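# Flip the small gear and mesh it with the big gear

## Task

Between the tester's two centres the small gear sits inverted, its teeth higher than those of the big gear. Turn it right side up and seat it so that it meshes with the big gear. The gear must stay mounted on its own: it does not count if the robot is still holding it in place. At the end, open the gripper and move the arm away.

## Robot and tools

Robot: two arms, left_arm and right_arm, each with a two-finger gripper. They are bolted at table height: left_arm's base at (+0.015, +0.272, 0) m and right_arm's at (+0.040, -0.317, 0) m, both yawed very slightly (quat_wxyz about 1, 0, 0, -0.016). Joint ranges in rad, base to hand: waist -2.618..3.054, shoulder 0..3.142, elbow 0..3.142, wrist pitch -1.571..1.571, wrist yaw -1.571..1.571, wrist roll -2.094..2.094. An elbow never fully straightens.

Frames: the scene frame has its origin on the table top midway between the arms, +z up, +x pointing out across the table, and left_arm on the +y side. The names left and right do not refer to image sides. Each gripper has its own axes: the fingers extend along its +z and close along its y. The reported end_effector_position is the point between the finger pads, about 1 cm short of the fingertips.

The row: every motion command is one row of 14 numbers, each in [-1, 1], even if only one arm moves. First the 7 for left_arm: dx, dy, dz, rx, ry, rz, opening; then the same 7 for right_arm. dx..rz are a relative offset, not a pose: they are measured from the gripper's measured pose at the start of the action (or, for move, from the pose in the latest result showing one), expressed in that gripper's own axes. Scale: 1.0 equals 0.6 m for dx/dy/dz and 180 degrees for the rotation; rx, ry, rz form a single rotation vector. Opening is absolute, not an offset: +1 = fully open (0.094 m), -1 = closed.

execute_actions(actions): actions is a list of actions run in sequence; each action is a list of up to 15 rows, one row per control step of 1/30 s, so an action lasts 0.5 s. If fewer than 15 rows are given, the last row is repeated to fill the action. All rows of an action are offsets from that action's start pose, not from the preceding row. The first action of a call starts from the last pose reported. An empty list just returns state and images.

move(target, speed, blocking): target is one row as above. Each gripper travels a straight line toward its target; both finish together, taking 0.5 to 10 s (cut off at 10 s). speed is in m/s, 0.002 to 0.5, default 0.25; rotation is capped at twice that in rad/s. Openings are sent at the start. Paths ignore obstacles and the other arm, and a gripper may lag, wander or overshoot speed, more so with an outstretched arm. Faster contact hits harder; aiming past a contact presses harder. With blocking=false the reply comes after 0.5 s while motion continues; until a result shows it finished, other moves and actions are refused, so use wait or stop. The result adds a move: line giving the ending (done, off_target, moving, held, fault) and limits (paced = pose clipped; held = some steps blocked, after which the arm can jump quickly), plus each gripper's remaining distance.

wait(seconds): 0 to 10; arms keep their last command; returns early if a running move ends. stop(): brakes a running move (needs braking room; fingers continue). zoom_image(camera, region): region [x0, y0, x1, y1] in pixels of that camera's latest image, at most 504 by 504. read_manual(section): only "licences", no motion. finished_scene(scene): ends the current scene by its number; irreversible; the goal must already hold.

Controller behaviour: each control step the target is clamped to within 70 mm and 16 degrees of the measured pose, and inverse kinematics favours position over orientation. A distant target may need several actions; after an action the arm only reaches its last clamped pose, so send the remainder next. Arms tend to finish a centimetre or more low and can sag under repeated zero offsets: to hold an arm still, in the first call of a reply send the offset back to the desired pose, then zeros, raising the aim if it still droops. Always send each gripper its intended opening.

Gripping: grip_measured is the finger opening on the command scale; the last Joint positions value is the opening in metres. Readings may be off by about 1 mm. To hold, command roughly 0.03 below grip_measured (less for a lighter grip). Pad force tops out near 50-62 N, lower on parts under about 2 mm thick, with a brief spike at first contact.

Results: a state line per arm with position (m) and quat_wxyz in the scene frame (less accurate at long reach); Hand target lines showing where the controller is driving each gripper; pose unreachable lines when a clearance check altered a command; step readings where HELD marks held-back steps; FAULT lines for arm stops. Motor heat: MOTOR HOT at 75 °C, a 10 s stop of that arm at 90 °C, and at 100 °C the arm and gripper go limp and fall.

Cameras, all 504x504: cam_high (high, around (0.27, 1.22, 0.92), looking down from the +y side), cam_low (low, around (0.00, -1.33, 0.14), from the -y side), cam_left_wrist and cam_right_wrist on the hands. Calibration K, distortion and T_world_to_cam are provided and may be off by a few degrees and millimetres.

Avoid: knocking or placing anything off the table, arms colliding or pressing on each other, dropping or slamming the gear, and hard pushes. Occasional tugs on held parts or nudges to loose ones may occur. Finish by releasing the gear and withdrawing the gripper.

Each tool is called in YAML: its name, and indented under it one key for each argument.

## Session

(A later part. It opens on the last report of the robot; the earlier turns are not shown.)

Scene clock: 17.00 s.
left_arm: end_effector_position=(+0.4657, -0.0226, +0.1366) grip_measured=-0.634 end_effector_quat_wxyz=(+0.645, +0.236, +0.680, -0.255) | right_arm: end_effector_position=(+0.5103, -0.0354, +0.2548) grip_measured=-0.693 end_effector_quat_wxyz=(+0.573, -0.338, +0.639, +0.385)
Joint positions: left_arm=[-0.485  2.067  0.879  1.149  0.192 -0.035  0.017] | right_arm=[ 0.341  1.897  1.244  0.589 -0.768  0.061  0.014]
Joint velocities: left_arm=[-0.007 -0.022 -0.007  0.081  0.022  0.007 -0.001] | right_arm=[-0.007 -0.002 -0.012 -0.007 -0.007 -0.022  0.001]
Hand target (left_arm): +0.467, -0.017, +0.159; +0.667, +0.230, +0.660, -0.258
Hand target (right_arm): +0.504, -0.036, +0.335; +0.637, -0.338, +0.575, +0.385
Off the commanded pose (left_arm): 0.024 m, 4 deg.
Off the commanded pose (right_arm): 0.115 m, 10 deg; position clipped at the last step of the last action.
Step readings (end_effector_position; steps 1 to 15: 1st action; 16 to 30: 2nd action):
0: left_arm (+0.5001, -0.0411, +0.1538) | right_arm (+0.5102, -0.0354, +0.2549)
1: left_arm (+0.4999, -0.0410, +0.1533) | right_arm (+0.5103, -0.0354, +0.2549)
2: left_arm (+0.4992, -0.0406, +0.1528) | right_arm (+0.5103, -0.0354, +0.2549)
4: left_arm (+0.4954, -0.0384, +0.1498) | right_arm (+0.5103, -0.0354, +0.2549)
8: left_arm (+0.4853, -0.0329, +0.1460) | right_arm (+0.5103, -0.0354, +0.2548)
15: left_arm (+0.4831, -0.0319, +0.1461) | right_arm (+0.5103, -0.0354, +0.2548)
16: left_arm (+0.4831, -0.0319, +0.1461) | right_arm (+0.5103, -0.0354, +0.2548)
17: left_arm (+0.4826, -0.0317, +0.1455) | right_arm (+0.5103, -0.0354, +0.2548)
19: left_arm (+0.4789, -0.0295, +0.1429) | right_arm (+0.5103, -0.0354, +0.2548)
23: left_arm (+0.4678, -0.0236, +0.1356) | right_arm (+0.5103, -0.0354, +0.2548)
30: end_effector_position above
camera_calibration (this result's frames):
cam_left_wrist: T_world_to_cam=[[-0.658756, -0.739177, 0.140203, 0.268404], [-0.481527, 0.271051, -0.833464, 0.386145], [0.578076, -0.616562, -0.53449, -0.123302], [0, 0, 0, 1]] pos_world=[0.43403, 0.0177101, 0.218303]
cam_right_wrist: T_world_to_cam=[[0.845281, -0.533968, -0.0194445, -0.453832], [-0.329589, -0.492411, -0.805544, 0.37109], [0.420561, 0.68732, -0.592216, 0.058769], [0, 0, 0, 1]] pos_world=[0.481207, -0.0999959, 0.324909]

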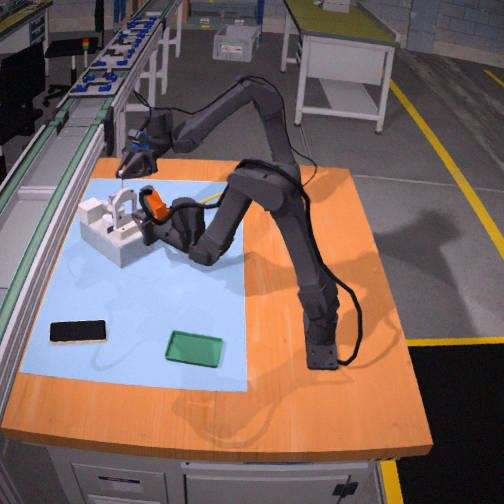

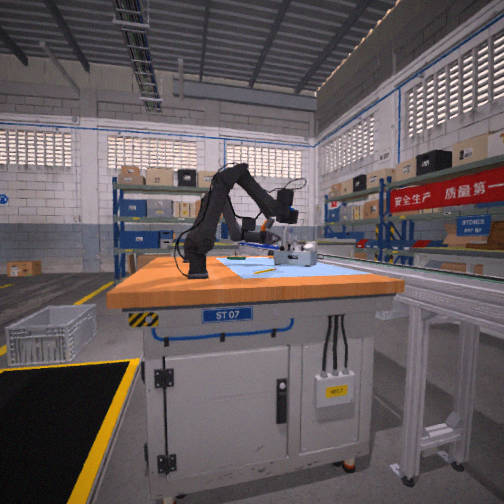

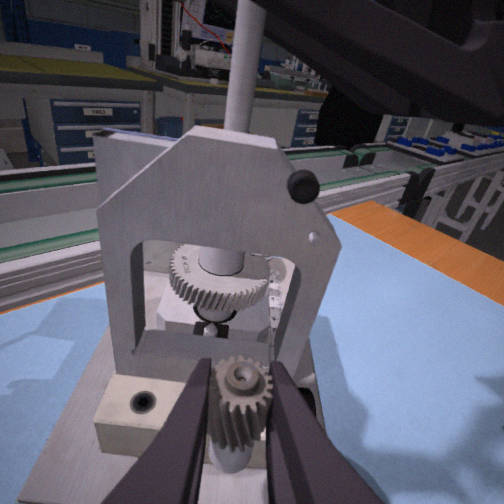

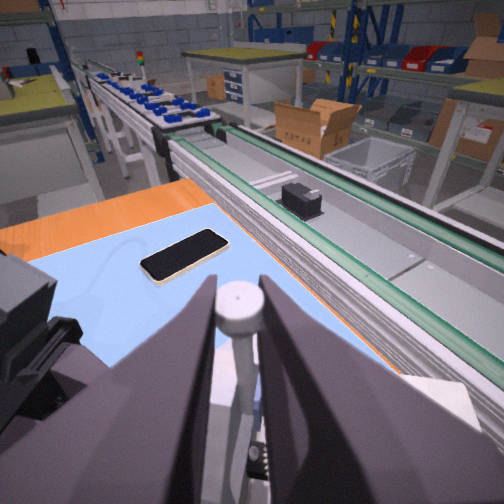

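execute_actions:
  actions:
    - [[-0.04,0,0,0,0,0,-0.7, -0.11,0,0,0,-0.04,-0.02,-0.76],[-0.045,0,-0.01,0,0,0,-0.7, -0.1,0,0,0,-0.04,-0.02,-0.76],[-0.05,0,-0.02,0,0,0,-0.7, -0.09,0,0,0,-0.04,-0.02,-0.76],[-0.055,0,-0.03,0,0,0,-0.7, -0.08,0,0,0,-0.04,-0.02,-0.76],[-0.06,0,-0.04,0,0,0,-0.7, -0.07,0,0,0,-0.04,-0.02,-0.76],[-0.065,0,-0.05,0,0,0,-0.7, -0.06,0,0,0,-0.04,-0.02,-0.76],[-0.07,0,-0.06,0,0,0,-0.7, -0.052,0,0,0,-0.03,-0.02,-0.76],[-0.07,0,-0.07,0,0,0,-0.7, -0.045,0,0,0,-0.03,-0.02,-0.76],[-0.07,0,-0.08,0,0,0,-0.7, -0.038,0,0,0,-0.03,-0.02,-0.76],[-0.07,0,-0.09,0,0,0,-0.7, -0.03,0,0,0,-0.03,-0.02,-0.76],[-0.07,0,-0.1,0,0,0,-0.7, -0.022,0,0,0,-0.03,-0.02,-0.76],[-0.07,0,-0.1,0,0,0,-0.7, -0.015,0,0,0,-0.03,-0.02,-0.76],[-0.07,0,-0.1,0,0,0,-0.7, -0.008,0,0,0,-0.03,-0.02,-0.76],[-0.07,0,-0.1,0,0,0,-0.7, 0.0,0,0,0,-0.03,-0.02,-0.76],[-0.07,0,-0.1,0,0,0,-0.7, 0.008,0,0,0,-0.03,-0.02,-0.76]]

Scene clock: 17.93 s.
left_arm: end_effector_position=(+0.4264, +0.0145, +0.1780) grip_measured=-0.634 end_effector_quat_wxyz=(+0.646, +0.233, +0.681, -0.253) | right_arm: end_effector_position=(+0.5107, -0.0356, +0.2331) grip_measured=-0.693 end_effector_quat_wxyz=(+0.582, -0.344, +0.631, +0.380)
Joint positions: left_arm=[-0.448  1.778  0.686  1.055  0.221 -0.035  0.017] | right_arm=[ 0.341  1.939  1.191  0.702 -0.766  0.047  0.014]
Joint velocities: left_arm=[ 0.046 -0.022 -0.125 -0.022 -0.007  0.022 -0.001] | right_arm=[ 0.007  0.159 -0.203  0.535  0.095 -0.007 -0.   ]
Hand target (left_arm): +0.423, +0.018, +0.181; +0.646, +0.236, +0.680, -0.255
Hand target (right_arm): +0.508, -0.036, +0.250; +0.611, -0.342, +0.603, +0.382
Off the commanded pose (left_arm): 0.005 m, 0 deg.
Off the commanded pose (right_arm): 0.017 m, 5 deg.
Step readings (end_effector_position):
0: left_arm (+0.4656, -0.0227, +0.1383) | right_arm (+0.5103, -0.0354, +0.2548)
1: left_arm (+0.4654, -0.0226, +0.1382) | right_arm (+0.5103, -0.0354, +0.2547)
2: left_arm (+0.4648, -0.0222, +0.1380) | right_arm (+0.5103, -0.0353, +0.2545)
4: left_arm (+0.4611, -0.0202, +0.1449) | right_arm (+0.5103, -0.0353, +0.2545)
8: left_arm (+0.4469, -0.0092, +0.1706) | right_arm (+0.5103, -0.0349, +0.2488)
15: end_effector_position above
camera_calibration (this result's frames):
cam_left_wrist: T_world_to_cam=[[-0.653149, -0.743981, 0.141025, 0.26172], [-0.483189, 0.266089, -0.834101, 0.392611], [0.583031, -0.612934, -0.533279, -0.057961], [0, 0, 0, 1]] pos_world=[0.394441, 0.0547191, 0.259659]
cam_right_wrist: T_world_to_cam=[[0.844549, -0.535446, 0.0058452, -0.460282], [-0.306795, -0.492791, -0.814269, 0.344028], [0.438878, 0.685897, -0.580458, 0.033696], [0, 0, 0, 1]] pos_world=[0.479488, -0.100034, 0.302381]

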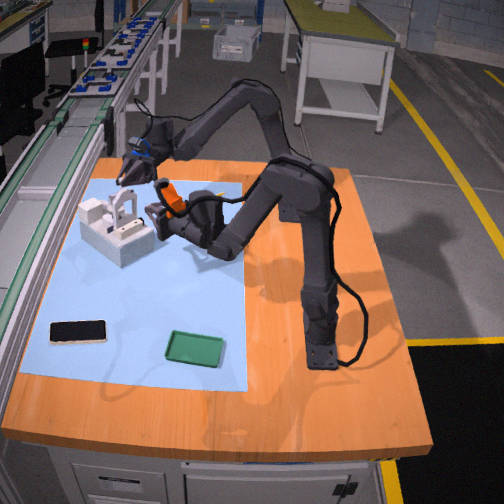

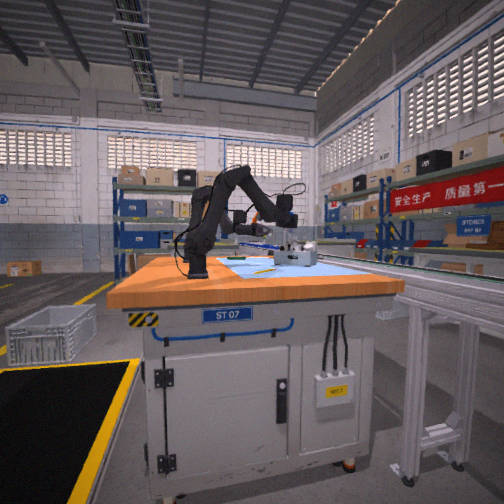

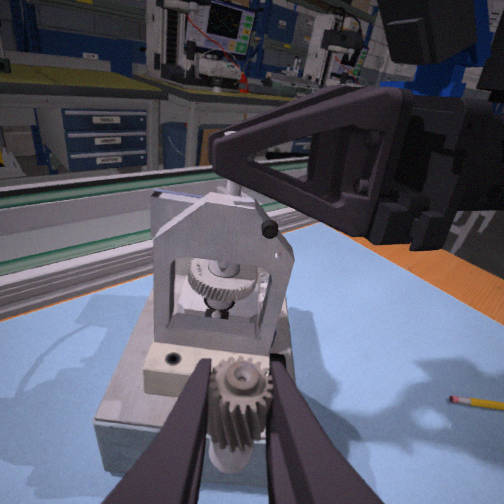

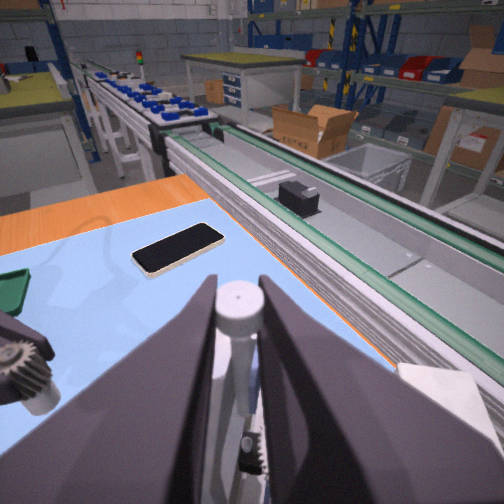

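move:
  target: [0.213,0.008,-0.135,-0.385,0.385,-0.385,-0.7, 0,0,0,0,0,0,-0.76]
  speed: 0.3

Scene clock: 22.27 s.
left_arm: end_effector_position=(+0.3545, +0.0688, +0.0477) grip_measured=-0.633 end_effector_quat_wxyz=(-0.027, -0.401, +0.916, +0.011) | right_arm: end_effector_position=(+0.5109, -0.0356, +0.2310) grip_measured=-0.693 end_effector_quat_wxyz=(+0.594, -0.350, +0.620, +0.374)
Joint positions: left_arm=[-0.495  2.133  1.709 -1.196  0.031 -1.353  0.017] | right_arm=[ 0.341  1.953  1.178  0.757 -0.765  0.036  0.014]
Joint velocities: left_arm=[ 0.002 -0.012 -0.007 -0.007 -0.051 -0.022 -0.   ] | right_arm=[ 0.002  0.012  0.007 -0.007  0.051 -0.007  0.   ]
Hand target (left_arm): +0.358, +0.070, +0.054; -0.028, -0.408, +0.913, +0.009
Hand target (right_arm): +0.511, -0.036, +0.233; +0.583, -0.343, +0.631, +0.380
Off the commanded pose (left_arm): 0.008 m, 3 deg.
Off the commanded pose (right_arm): 0.002 m, 2 deg.
move: off_target (left_arm)
camera_calibration (this result's frames):
cam_left_wrist: T_world_to_cam=[[0.797471, -0.60293, -0.0227091, -0.24266], [-0.497127, -0.677928, 0.541552, 0.238957], [-0.341913, -0.420583, -0.840361, 0.27706], [0, 0, 0, 1]] pos_world=[0.407037, 0.132215, 0.0979125]
cam_right_wrist: T_world_to_cam=[[0.843763, -0.535597, 0.0346204, -0.466683], [-0.277429, -0.490453, -0.826129, 0.330226], [0.459452, 0.687453, -0.562417, 0.0177711], [0, 0, 0, 1]] pos_world=[0.47722, -0.100211, 0.298961]

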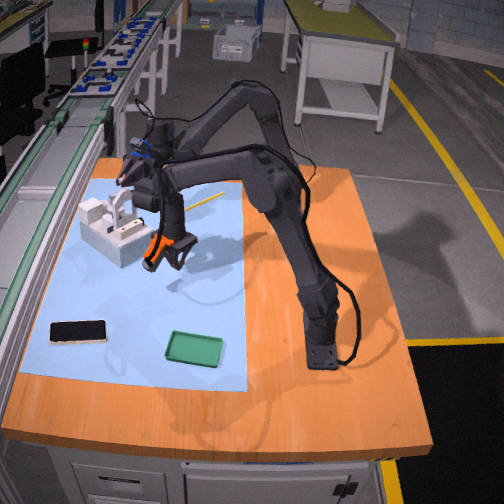

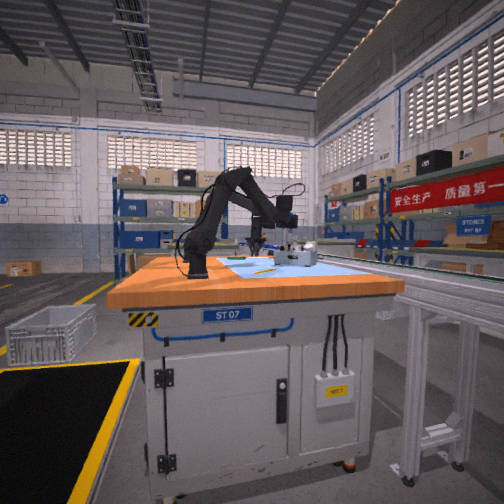

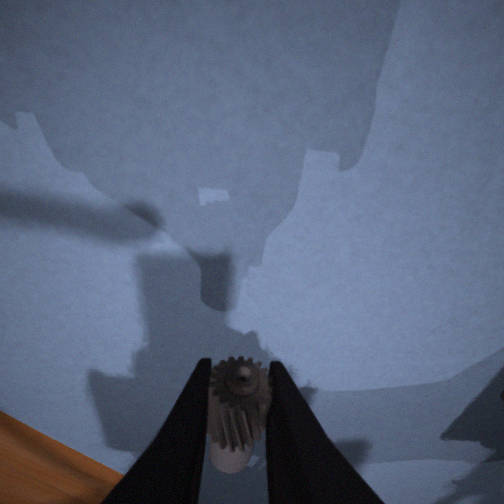

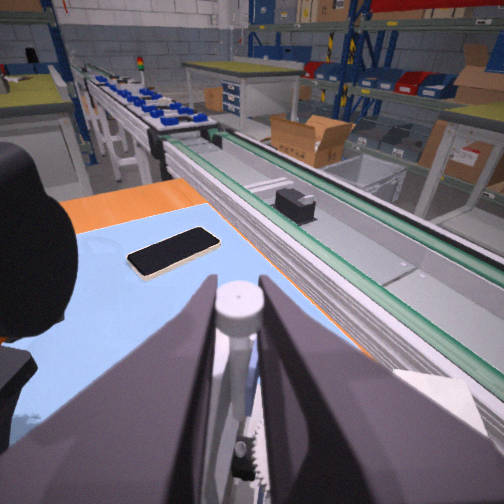

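move:
  target: [0,0,0.045,0,0,-0.04,-0.7, 0,0,0,0,0,0,-0.76]
  speed: 0.04

Scene clock: 24.23 s.
left_arm: end_effector_position=(+0.3537, +0.0692, +0.0246) grip_measured=-0.633 end_effector_quat_wxyz=(-0.027, -0.456, +0.890, +0.012) | right_arm: end_effector_position=(+0.5109, -0.0356, +0.2315) grip_measured=-0.693 end_effector_quat_wxyz=(+0.596, -0.352, +0.618, +0.372)
Joint positions: left_arm=[-0.495  2.151  1.643 -1.113  0.032 -1.474  0.017] | right_arm=[ 0.341  1.953  1.178  0.759 -0.765  0.029  0.014]
Joint velocities: left_arm=[-0.007  0.007 -0.007  0.037 -0.007 -0.095 -0.   ] | right_arm=[ 0.002 -0.017 -0.002 -0.066  0.007  0.037  0.   ]
Hand target (left_arm): +0.353, +0.068, +0.021; -0.026, -0.458, +0.889, +0.013
Hand target (right_arm): +0.511, -0.036, +0.231; +0.594, -0.350, +0.620, +0.374
Off the commanded pose (left_arm): 0.004 m, 0 deg.
Off the commanded pose (right_arm): 0.001 m, 0 deg.
move: done
camera_calibration (this result's frames):
cam_left_wrist: T_world_to_cam=[[0.864446, -0.501987, -0.0272463, -0.272816], [-0.410923, -0.736772, 0.536944, 0.225037], [-0.289613, -0.452963, -0.843178, 0.241327], [0, 0, 0, 1]] pos_world=[0.398199, 0.138163, 0.0752161]
cam_right_wrist: T_world_to_cam=[[0.843489, -0.535439, 0.0427937, -0.468454], [-0.270569, -0.492352, -0.827274, 0.327362], [0.464024, 0.686218, -0.560167, 0.0151624], [0, 0, 0, 1]] pos_world=[0.476674, -0.100056, 0.299358]

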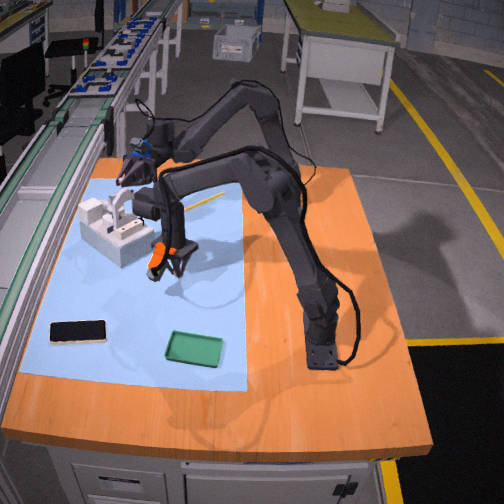

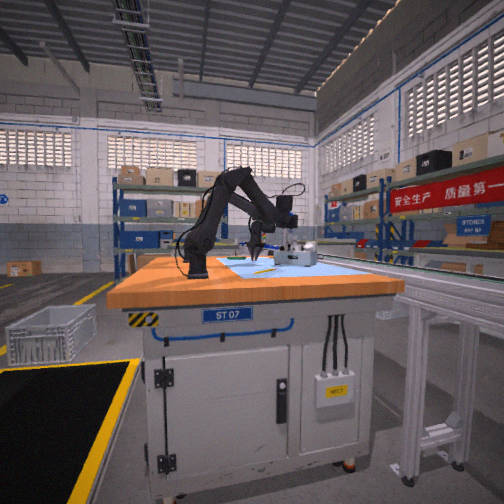

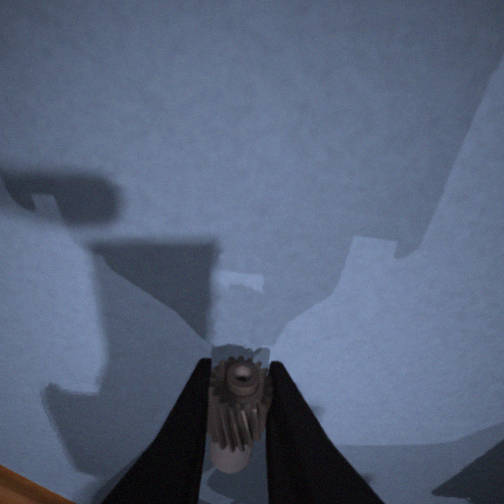

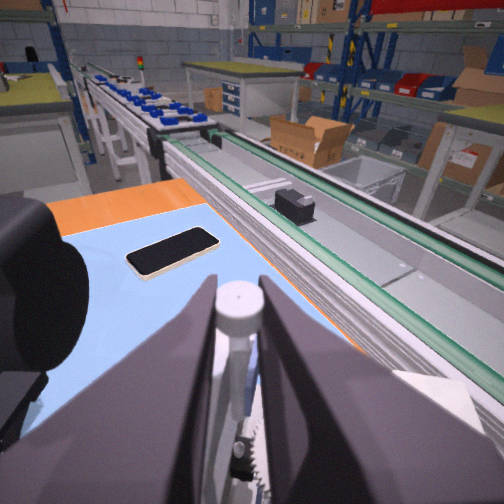

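move:
  target: [0,0,0.02,0,0,0,-0.67, 0,0,0,0,0,0,-0.76]
  speed: 0.02

Scene clock: 25.37 s.
left_arm: end_effector_position=(+0.3536, +0.0692, +0.0163) grip_measured=-0.633 end_effector_quat_wxyz=(-0.027, -0.456, +0.889, +0.012) | right_arm: end_effector_position=(+0.5109, -0.0356, +0.2315) grip_measured=-0.693 end_effector_quat_wxyz=(+0.597, -0.353, +0.617, +0.371)
Joint positions: left_arm=[-0.495  2.16   1.623 -1.083  0.032 -1.475  0.017] | right_arm=[ 0.341  1.953  1.178  0.759 -0.765  0.025  0.014]
Joint velocities: left_arm=[ 0.022  0.002  0.002 -0.037 -0.066  0.007 -0.001] | right_arm=[-0.007  0.032  0.017 -0.022  0.022 -0.022  0.   ]
Hand target (left_arm): +0.353, +0.069, +0.013; -0.027, -0.456, +0.890, +0.013
Hand target (right_arm): +0.511, -0.036, +0.232; +0.596, -0.352, +0.618, +0.372
Off the commanded pose (left_arm): 0.004 m, 0 deg.
Off the commanded pose (right_arm): 0.000 m, 0 deg.
move: done
camera_calibration (this result's frames):
cam_left_wrist: T_world_to_cam=[[0.865027, -0.501003, -0.0269012, -0.27331], [-0.410257, -0.737175, 0.536902, 0.22929], [-0.28882, -0.453398, -0.843216, 0.234073], [0, 0, 0, 1]] pos_world=[0.398093, 0.138226, 0.0669161]
cam_right_wrist: T_world_to_cam=[[0.84335, -0.535308, 0.0469751, -0.469347], [-0.267491, -0.494015, -0.827283, 0.325732], [0.466057, 0.685124, -0.559818, 0.014004], [0, 0, 0, 1]] pos_world=[0.476427, -0.0999227, 0.29936]

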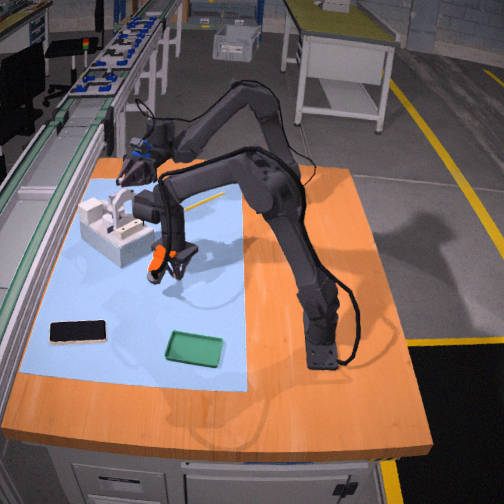

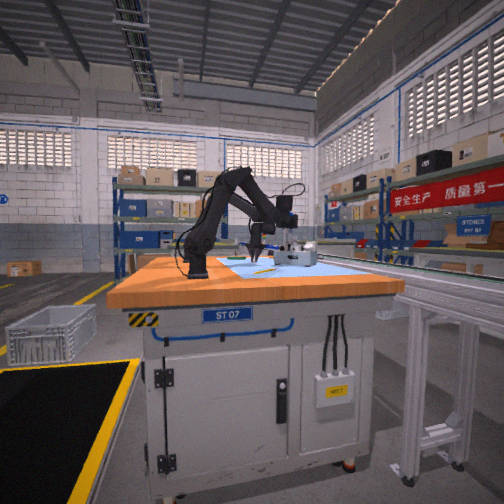

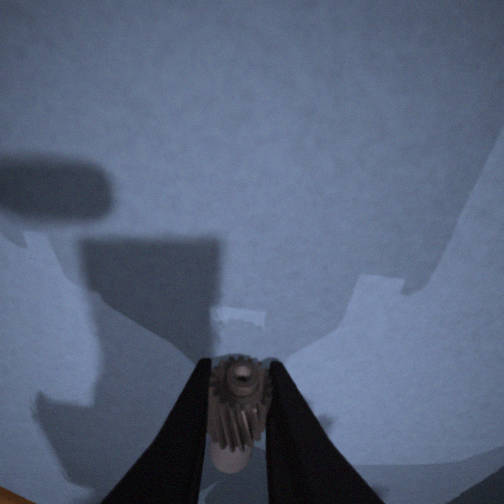

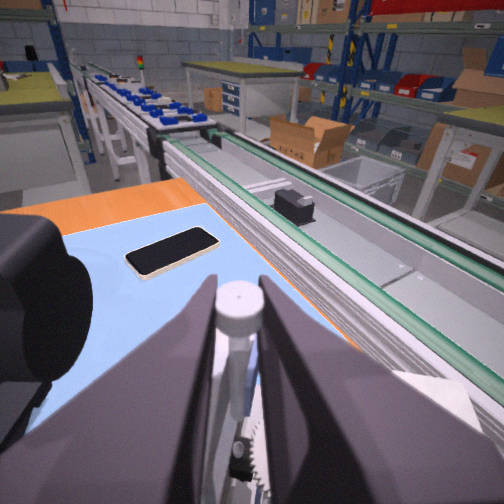

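No contact yet; a bit more.

move:
  target: [0,0,0.016,0,0,0,-0.67, 0,0,0,0,0,0,-0.76]
  speed: 0.015

Scene clock: 26.37 s.
left_arm: end_effector_position=(+0.3556, +0.0680, +0.0147) grip_measured=-0.633 end_effector_quat_wxyz=(-0.024, -0.456, +0.890, +0.008) | right_arm: end_effector_position=(+0.5109, -0.0356, +0.2315) grip_measured=-0.693 end_effector_quat_wxyz=(+0.598, -0.354, +0.617, +0.370)
Joint positions: left_arm=[-0.495  2.16   1.617 -1.066  0.032 -1.475  0.017] | right_arm=[ 0.341  1.953  1.178  0.759 -0.765  0.022  0.014]
Joint velocities: left_arm=[-0.012  0.012 -0.002 -0.022 -0.007  0.022 -0.001] | right_arm=[-0.007 -0.012 -0.002  0.022 -0.007  0.022 -0.   ]
Hand target (left_arm): +0.353, +0.069, +0.007; -0.027, -0.456, +0.889, +0.012
Hand target (right_arm): +0.511, -0.036, +0.232; +0.597, -0.353, +0.617, +0.371
Off the commanded pose (left_arm): 0.008 m, 1 deg.
Off the commanded pose (right_arm): 0.000 m, 0 deg.
move: done
camera_calibration (this result's frames):
cam_left_wrist: T_world_to_cam=[[0.865236, -0.501115, -0.0158423, -0.275872], [-0.415273, -0.734009, 0.537381, 0.231609], [-0.280918, -0.458383, -0.843191, 0.230271], [0, 0, 0, 1]] pos_world=[0.399563, 0.137312, 0.0653293]
cam_right_wrist: T_world_to_cam=[[0.843239, -0.535207, 0.0500156, -0.46999], [-0.265252, -0.495225, -0.82728, 0.324545], [0.467535, 0.684329, -0.559558, 0.0131606], [0, 0, 0, 1]] pos_world=[0.476247, -0.0998255, 0.29936]

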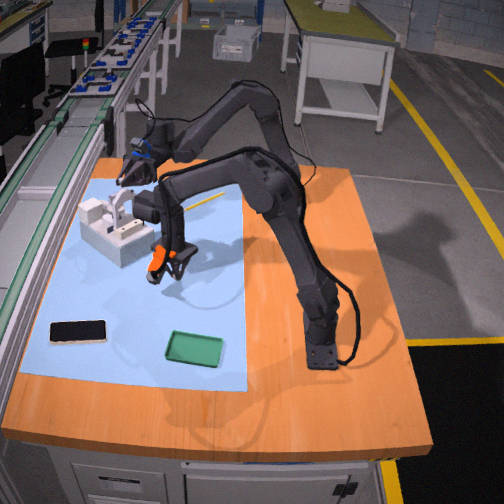

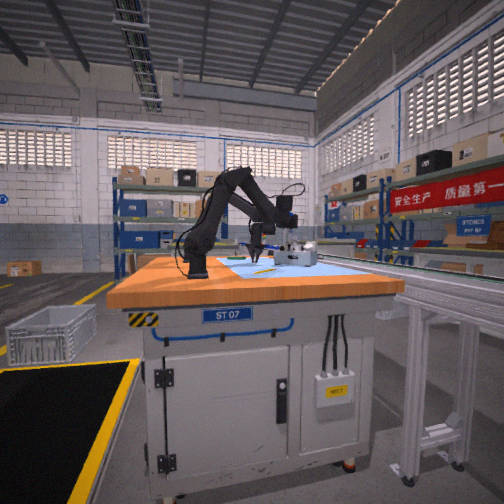

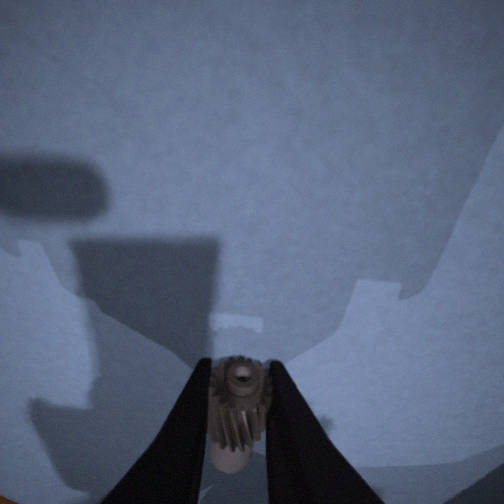

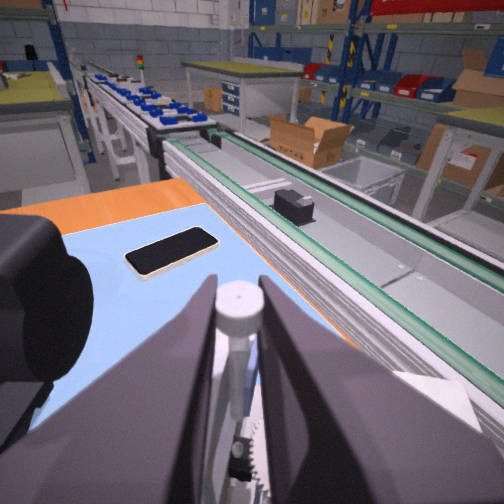

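execute_actions:
  actions:
    - [[0,0,-0.005,0,0,0,-0.45, 0,0,0,0,0,0,-0.76]]

move:
  target: [0.0,0,-0.07,0,0,0.0,-0.45, 0,0,0,0,0,0,-0.76]
  speed: 0.15

move:
  target: [0.03,0,-0.01,0,0,0.6,-0.45, 0,0,0,0,0,0,-0.76]
  speed: 0.5

move:
  target: [0.0,0,-0.01,0,0,0.4,-0.45, 0,0,0,0,0,0,-0.76]
  speed: 0.5

Scene clock: 27.23 s.
left_arm: end_effector_position=(+0.3553, +0.0681, +0.0147) grip_measured=-0.452 end_effector_quat_wxyz=(-0.024, -0.456, +0.890, +0.008) | right_arm: end_effector_position=(+0.5109, -0.0356, +0.2315) grip_measured=-0.693 end_effector_quat_wxyz=(+0.598, -0.355, +0.617, +0.369)
Joint positions: left_arm=[-0.495  2.16   1.617 -1.067  0.032 -1.475  0.026] | right_arm=[ 0.341  1.953  1.178  0.759 -0.765  0.02   0.014]
Joint velocities: left_arm=[-0.007 -0.012 -0.002  0.022 -0.007 -0.022 -0.   ] | right_arm=[-0.017 -0.017 -0.007  0.125  0.022  0.051 -0.   ]
Hand target (left_arm): +0.356, +0.068, +0.018; -0.024, -0.456, +0.890, +0.008
Hand target (right_arm): +0.511, -0.036, +0.232; +0.598, -0.354, +0.617, +0.370
Off the commanded pose (left_arm): 0.003 m, 0 deg.
Off the commanded pose (right_arm): 0.000 m, 0 deg.
Step readings (end_effector_position):
0: left_arm (+0.3556, +0.0680, +0.0147) | right_arm (+0.5109, -0.0356, +0.2315)
1: left_arm (+0.3556, +0.0680, +0.0147) | right_arm (+0.5109, -0.0356, +0.2315)
2: left_arm (+0.3556, +0.0680, +0.0147) | right_arm (+0.5109, -0.0356, +0.2315)
4: left_arm (+0.3553, +0.0681, +0.0147) | right_arm (+0.5109, -0.0356, +0.2315)
8: left_arm (+0.3553, +0.0681, +0.0147) | right_arm (+0.5109, -0.0356, +0.2315)
15: end_effector_position above
camera_calibration (this result's frames):
cam_left_wrist: T_world_to_cam=[[0.86522, -0.501105, -0.0169866, -0.275566], [-0.414742, -0.734319, 0.537368, 0.231439], [-0.281751, -0.457896, -0.843177, 0.23054], [0, 0, 0, 1]] pos_world=[0.399368, 0.137426, 0.0653372]
cam_right_wrist: T_world_to_cam=[[0.843181, -0.535155, 0.0515357, -0.470311], [-0.264133, -0.49583, -0.827276, 0.32395], [0.468274, 0.683931, -0.559426, 0.0127386], [0, 0, 0, 1]] pos_world=[0.476158, -0.0997769, 0.29936]

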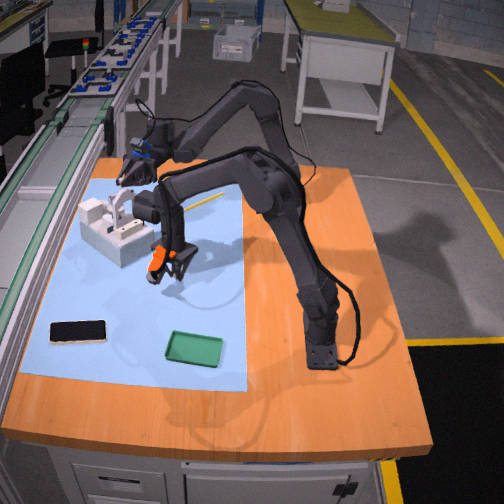

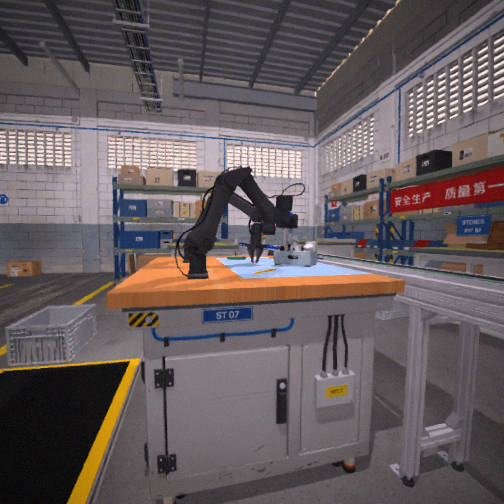

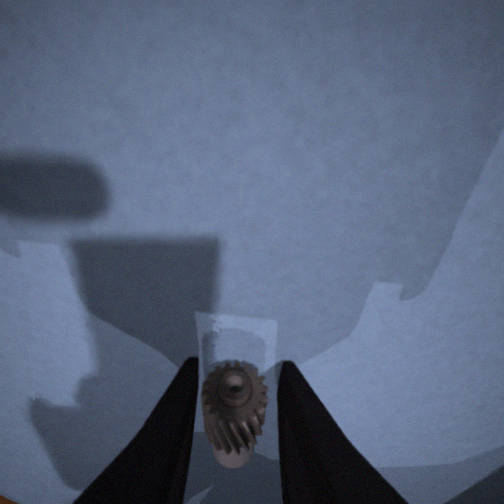

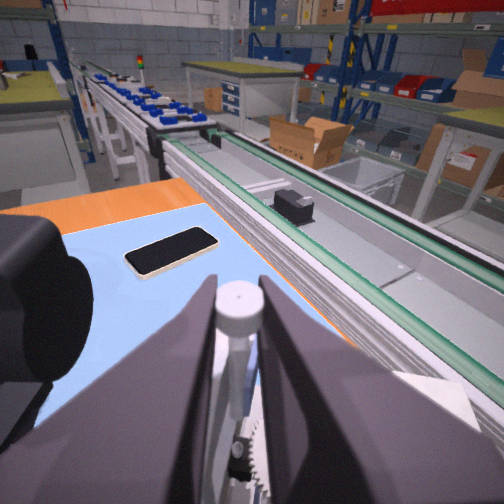

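Scene clock: 28.23 s.
left_arm: end_effector_position=(+0.3540, +0.0689, +0.0434) grip_measured=-0.452 end_effector_quat_wxyz=(-0.029, -0.456, +0.889, +0.016) | right_arm: end_effector_position=(+0.5109, -0.0356, +0.2315) grip_measured=-0.693 end_effector_quat_wxyz=(+0.598, -0.355, +0.616, +0.369)
Joint positions: left_arm=[-0.495  2.144  1.708 -1.193  0.032 -1.475  0.026] | right_arm=[ 0.341  1.953  1.178  0.759 -0.765  0.019  0.014]
Joint velocities: left_arm=[-0.012 -0.017  0.002 -0.007 -0.022 -0.066 -0.002] | right_arm=[-0.002 -0.007  0.002  0.007 -0.007  0.037  0.   ]
Hand target (left_arm): +0.357, +0.069, +0.056; -0.024, -0.456, +0.889, +0.008
Hand target (right_arm): +0.511, -0.036, +0.232; +0.598, -0.355, +0.617, +0.369
Off the commanded pose (left_arm): 0.014 m, 1 deg.
Off the commanded pose (right_arm): 0.000 m, 0 deg.
move: off_target (left_arm)
camera_calibration (this result's frames):
cam_left_wrist: T_world_to_cam=[[0.864795, -0.500857, -0.0356721, -0.27263], [-0.406069, -0.739381, 0.53705, 0.213304], [-0.295361, -0.449953, -0.842796, 0.259011], [0, 0, 0, 1]] pos_world=[0.398887, 0.137707, 0.0940128]
cam_right_wrist: T_world_to_cam=[[0.84312, -0.535101, 0.0530557, -0.47063], [-0.263013, -0.496435, -0.82727, 0.323355], [0.469012, 0.683534, -0.559293, 0.0123163], [0, 0, 0, 1]] pos_world=[0.476068, -0.0997283, 0.29936]

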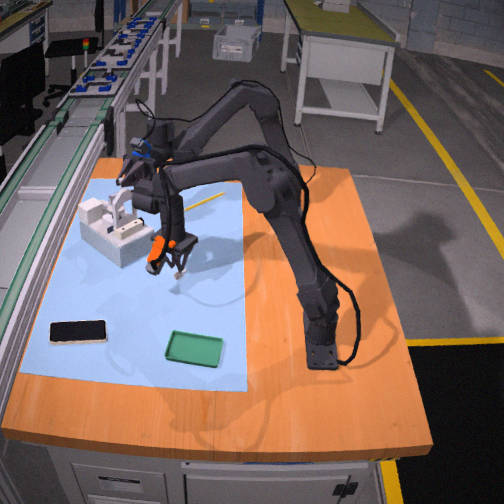

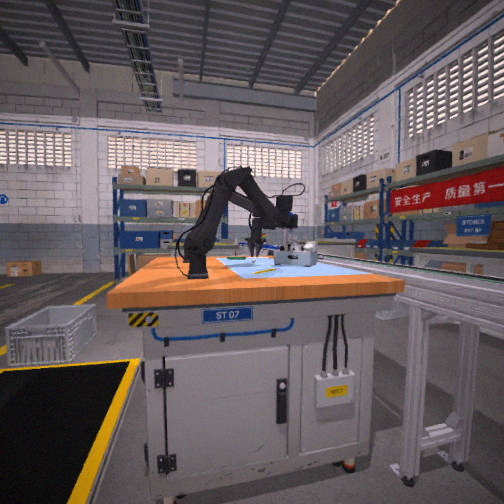

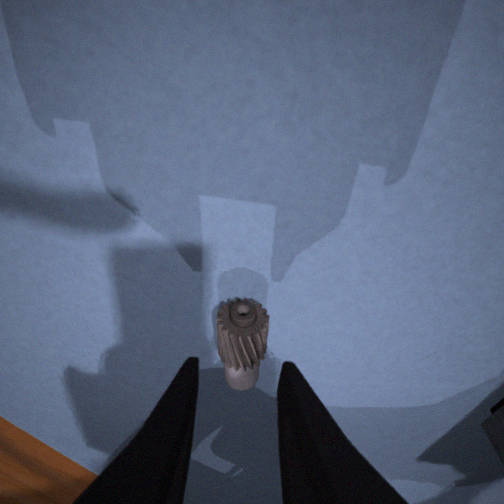

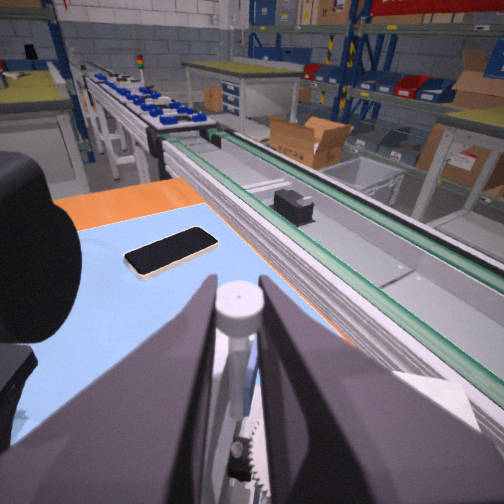

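Scene clock: 30.87 s.
left_arm: end_effector_position=(+0.3460, +0.0581, +0.0435) grip_measured=-0.452 end_effector_quat_wxyz=(-0.033, +0.443, +0.896, -0.013) | right_arm: end_effector_position=(+0.5109, -0.0356, +0.2315) grip_measured=-0.693 end_effector_quat_wxyz=(+0.598, -0.355, +0.616, +0.369)
Joint positions: left_arm=[-0.529  2.144  1.708 -1.198  0.032  0.358  0.026] | right_arm=[ 0.341  1.953  1.178  0.759 -0.765  0.018  0.014]
Joint velocities: left_arm=[ 0.002 -0.002  0.007  0.051  0.007 -0.007  0.001] | right_arm=[-0.002 -0.012 -0.012 -0.022 -0.037  0.022 -0.   ]
Hand target (left_arm): +0.344, +0.054, +0.050; -0.030, +0.451, +0.892, -0.014
Hand target (right_arm): +0.511, -0.036, +0.232; +0.598, -0.355, +0.616, +0.369
Off the commanded pose (left_arm): 0.008 m, 1 deg.
Off the commanded pose (right_arm): 0.000 m, 0 deg.
move: done
camera_calibration (this result's frames):
cam_left_wrist: T_world_to_cam=[[-0.728504, -0.681455, 0.0700033, 0.286071], [-0.54002, 0.634151, 0.553382, 0.167885], [-0.421498, 0.365338, -0.829981, 0.247571], [0, 0, 0, 1]] pos_world=[0.403416, -0.00196675, 0.0925484]
cam_right_wrist: T_world_to_cam=[[0.843089, -0.535074, 0.0538156, -0.470789], [-0.262454, -0.496738, -0.827266, 0.323058], [0.469381, 0.683335, -0.559226, 0.0121052], [0, 0, 0, 1]] pos_world=[0.476023, -0.099704, 0.29936]

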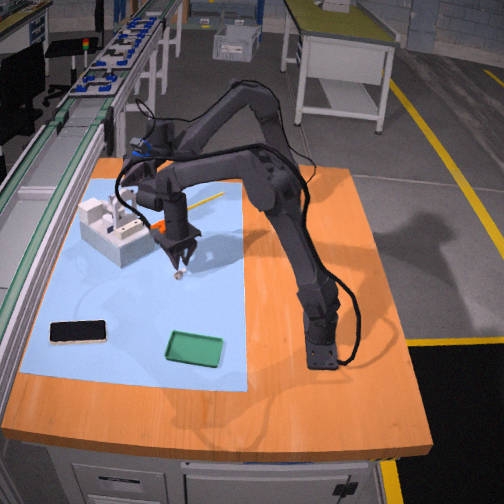

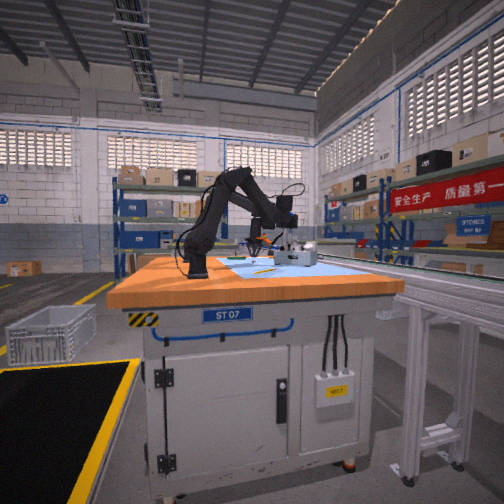

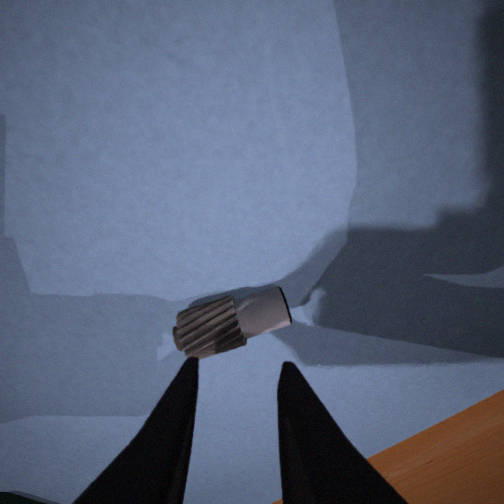

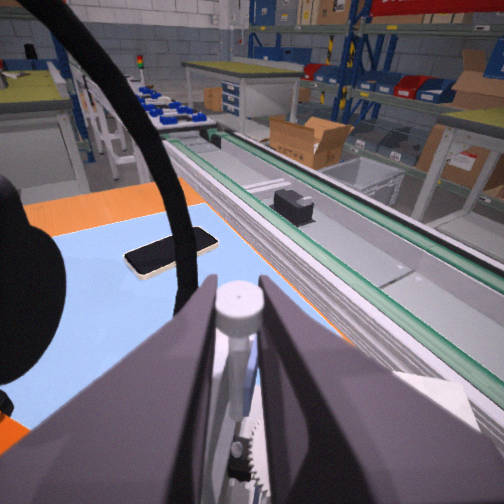

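Scene clock: 32.87 s.
left_arm: end_effector_position=(+0.3465, +0.0589, +0.0435) grip_measured=-0.452 end_effector_quat_wxyz=(-0.021, +0.883, +0.467, -0.027) | right_arm: end_effector_position=(+0.5109, -0.0356, +0.2315) grip_measured=-0.693 end_effector_quat_wxyz=(+0.598, -0.355, +0.616, +0.369)
Joint positions: left_arm=[-0.529  2.144  1.708 -1.198  0.026  1.607  0.026] | right_arm=[ 0.341  1.953  1.178  0.759 -0.765  0.018  0.014]
Joint velocities: left_arm=[ 0.002  0.002  0.002  0.022 -0.022 -0.037 -0.   ] | right_arm=[-0.017 -0.002  0.002 -0.022 -0.007 -0.051 -0.001]
Hand target (left_arm): +0.346, +0.058, +0.049; -0.019, +0.885, +0.464, -0.030
Hand target (right_arm): +0.511, -0.036, +0.232; +0.598, -0.355, +0.616, +0.369
Off the commanded pose (left_arm): 0.006 m, 1 deg.
Off the commanded pose (right_arm): 0.000 m, 0 deg.
move: done
camera_calibration (this result's frames):
cam_left_wrist: T_world_to_cam=[[-0.873681, 0.478617, 0.0872219, 0.268255], [0.456193, 0.743692, 0.488682, -0.1812], [0.169026, 0.466742, -0.868091, 0.0385138], [0, 0, 0, 1]] pos_world=[0.310522, -0.01161, 0.0985853]
cam_right_wrist: T_world_to_cam=[[0.843073, -0.535061, 0.0541956, -0.470868], [-0.262174, -0.496889, -0.827264, 0.322909], [0.469566, 0.683236, -0.559193, 0.0119995], [0, 0, 0, 1]] pos_world=[0.476, -0.0996919, 0.29936]

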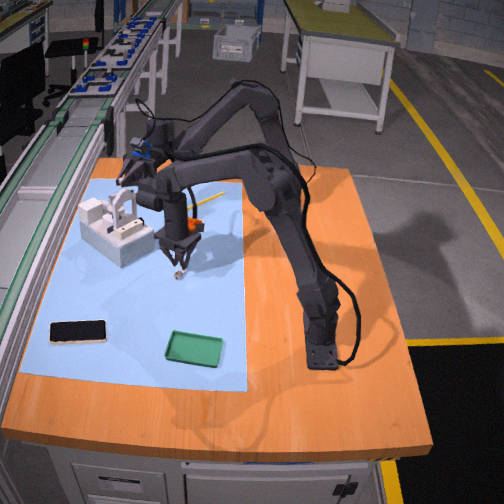

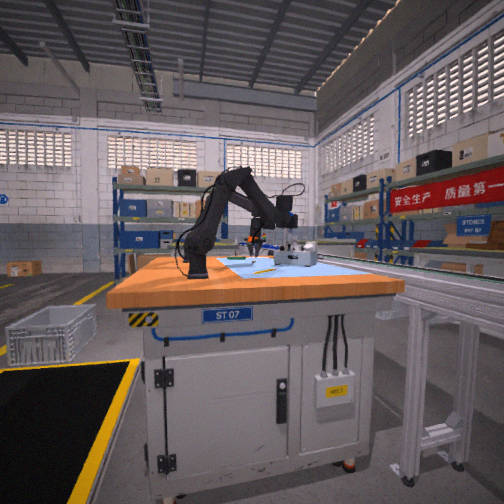

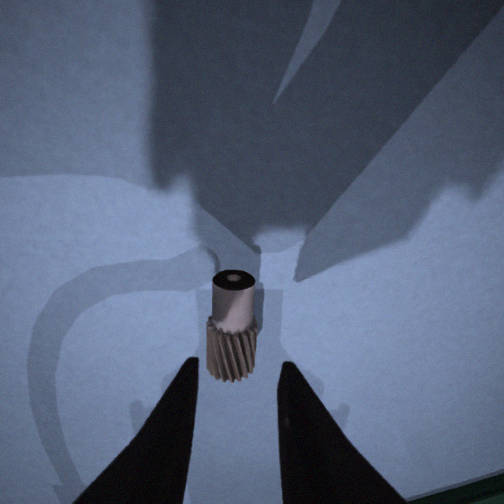

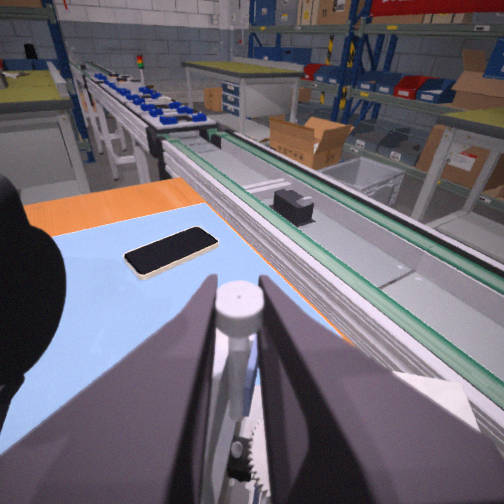

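move:
  target: [-0.02,0.005,0.025,-0.02,-0.075,0.0,-0.45, 0,0,0,0,0,0,-0.76]
  speed: 0.1

Scene clock: 34.73 s.
left_arm: end_effector_position=(+0.3399, +0.0478, +0.0233) grip_measured=-0.452 end_effector_quat_wxyz=(+0.047, +0.876, +0.467, -0.112) | right_arm: end_effector_position=(+0.5109, -0.0356, +0.2315) grip_measured=-0.693 end_effector_quat_wxyz=(+0.599, -0.355, +0.616, +0.369)
Joint positions: left_arm=[-0.467  2.144  1.606 -1.077  0.239  1.668  0.026] | right_arm=[ 0.341  1.953  1.178  0.759 -0.765  0.017  0.014]
Joint velocities: left_arm=[-0.007 -0.022  0.002  0.022  0.051  0.007 -0.001] | right_arm=[-0.007  0.002  0.002 -0.066 -0.022 -0.037 -0.   ]
Hand target (left_arm): +0.341, +0.047, +0.028; +0.063, +0.874, +0.467, -0.116
Hand target (right_arm): +0.511, -0.036, +0.232; +0.598, -0.355, +0.616, +0.369
Off the commanded pose (left_arm): 0.006 m, 2 deg.
Off the commanded pose (right_arm): 0.000 m, 0 deg.
move: done
camera_calibration (this result's frames):
cam_left_wrist: T_world_to_cam=[[-0.873389, 0.482442, 0.0666422, 0.269807], [0.479498, 0.827842, 0.291134, -0.16738], [0.0852859, 0.286228, -0.954358, 0.0664386], [0, 0, 0, 1]] pos_world=[0.310238, -0.0106186, 0.0941557]
cam_right_wrist: T_world_to_cam=[[0.843058, -0.535047, 0.0545755, -0.470948], [-0.261894, -0.49704, -0.827262, 0.32276], [0.46975, 0.683137, -0.559159, 0.0118939], [0, 0, 0, 1]] pos_world=[0.475978, -0.0996798, 0.29936]

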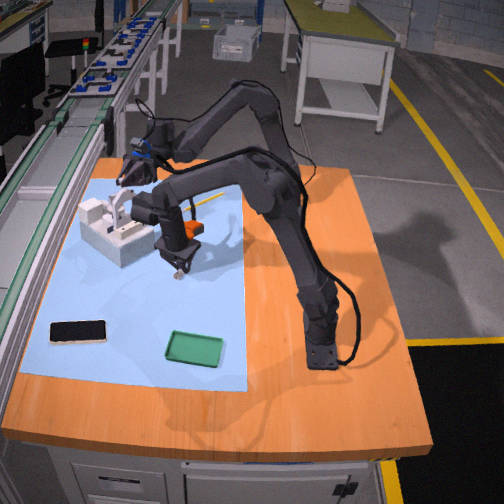

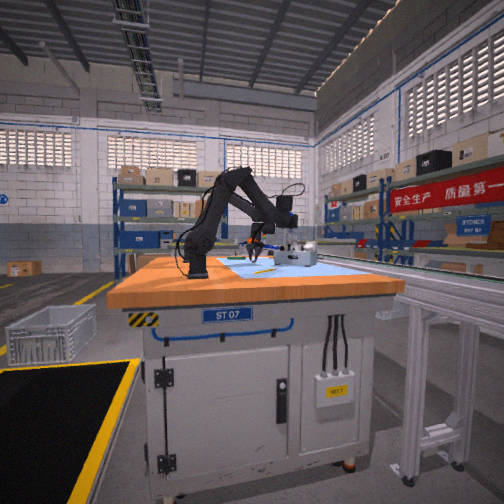

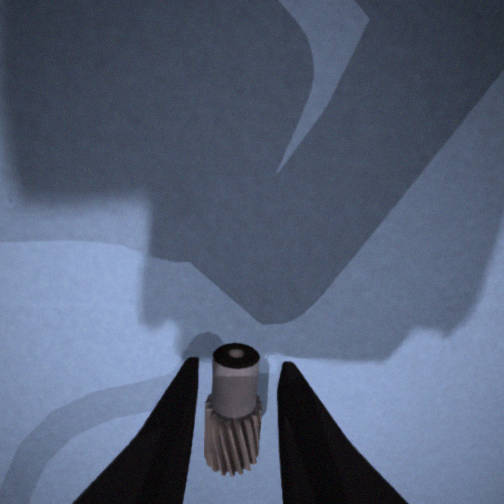

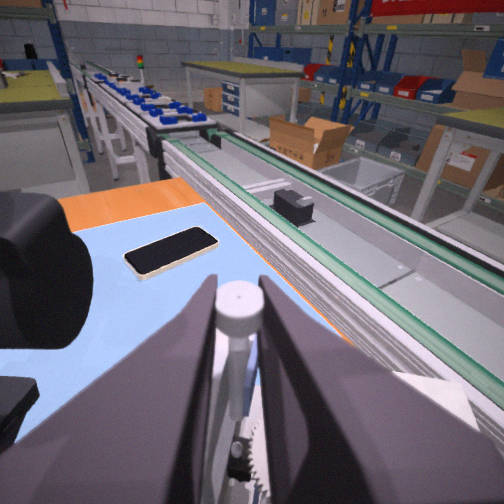

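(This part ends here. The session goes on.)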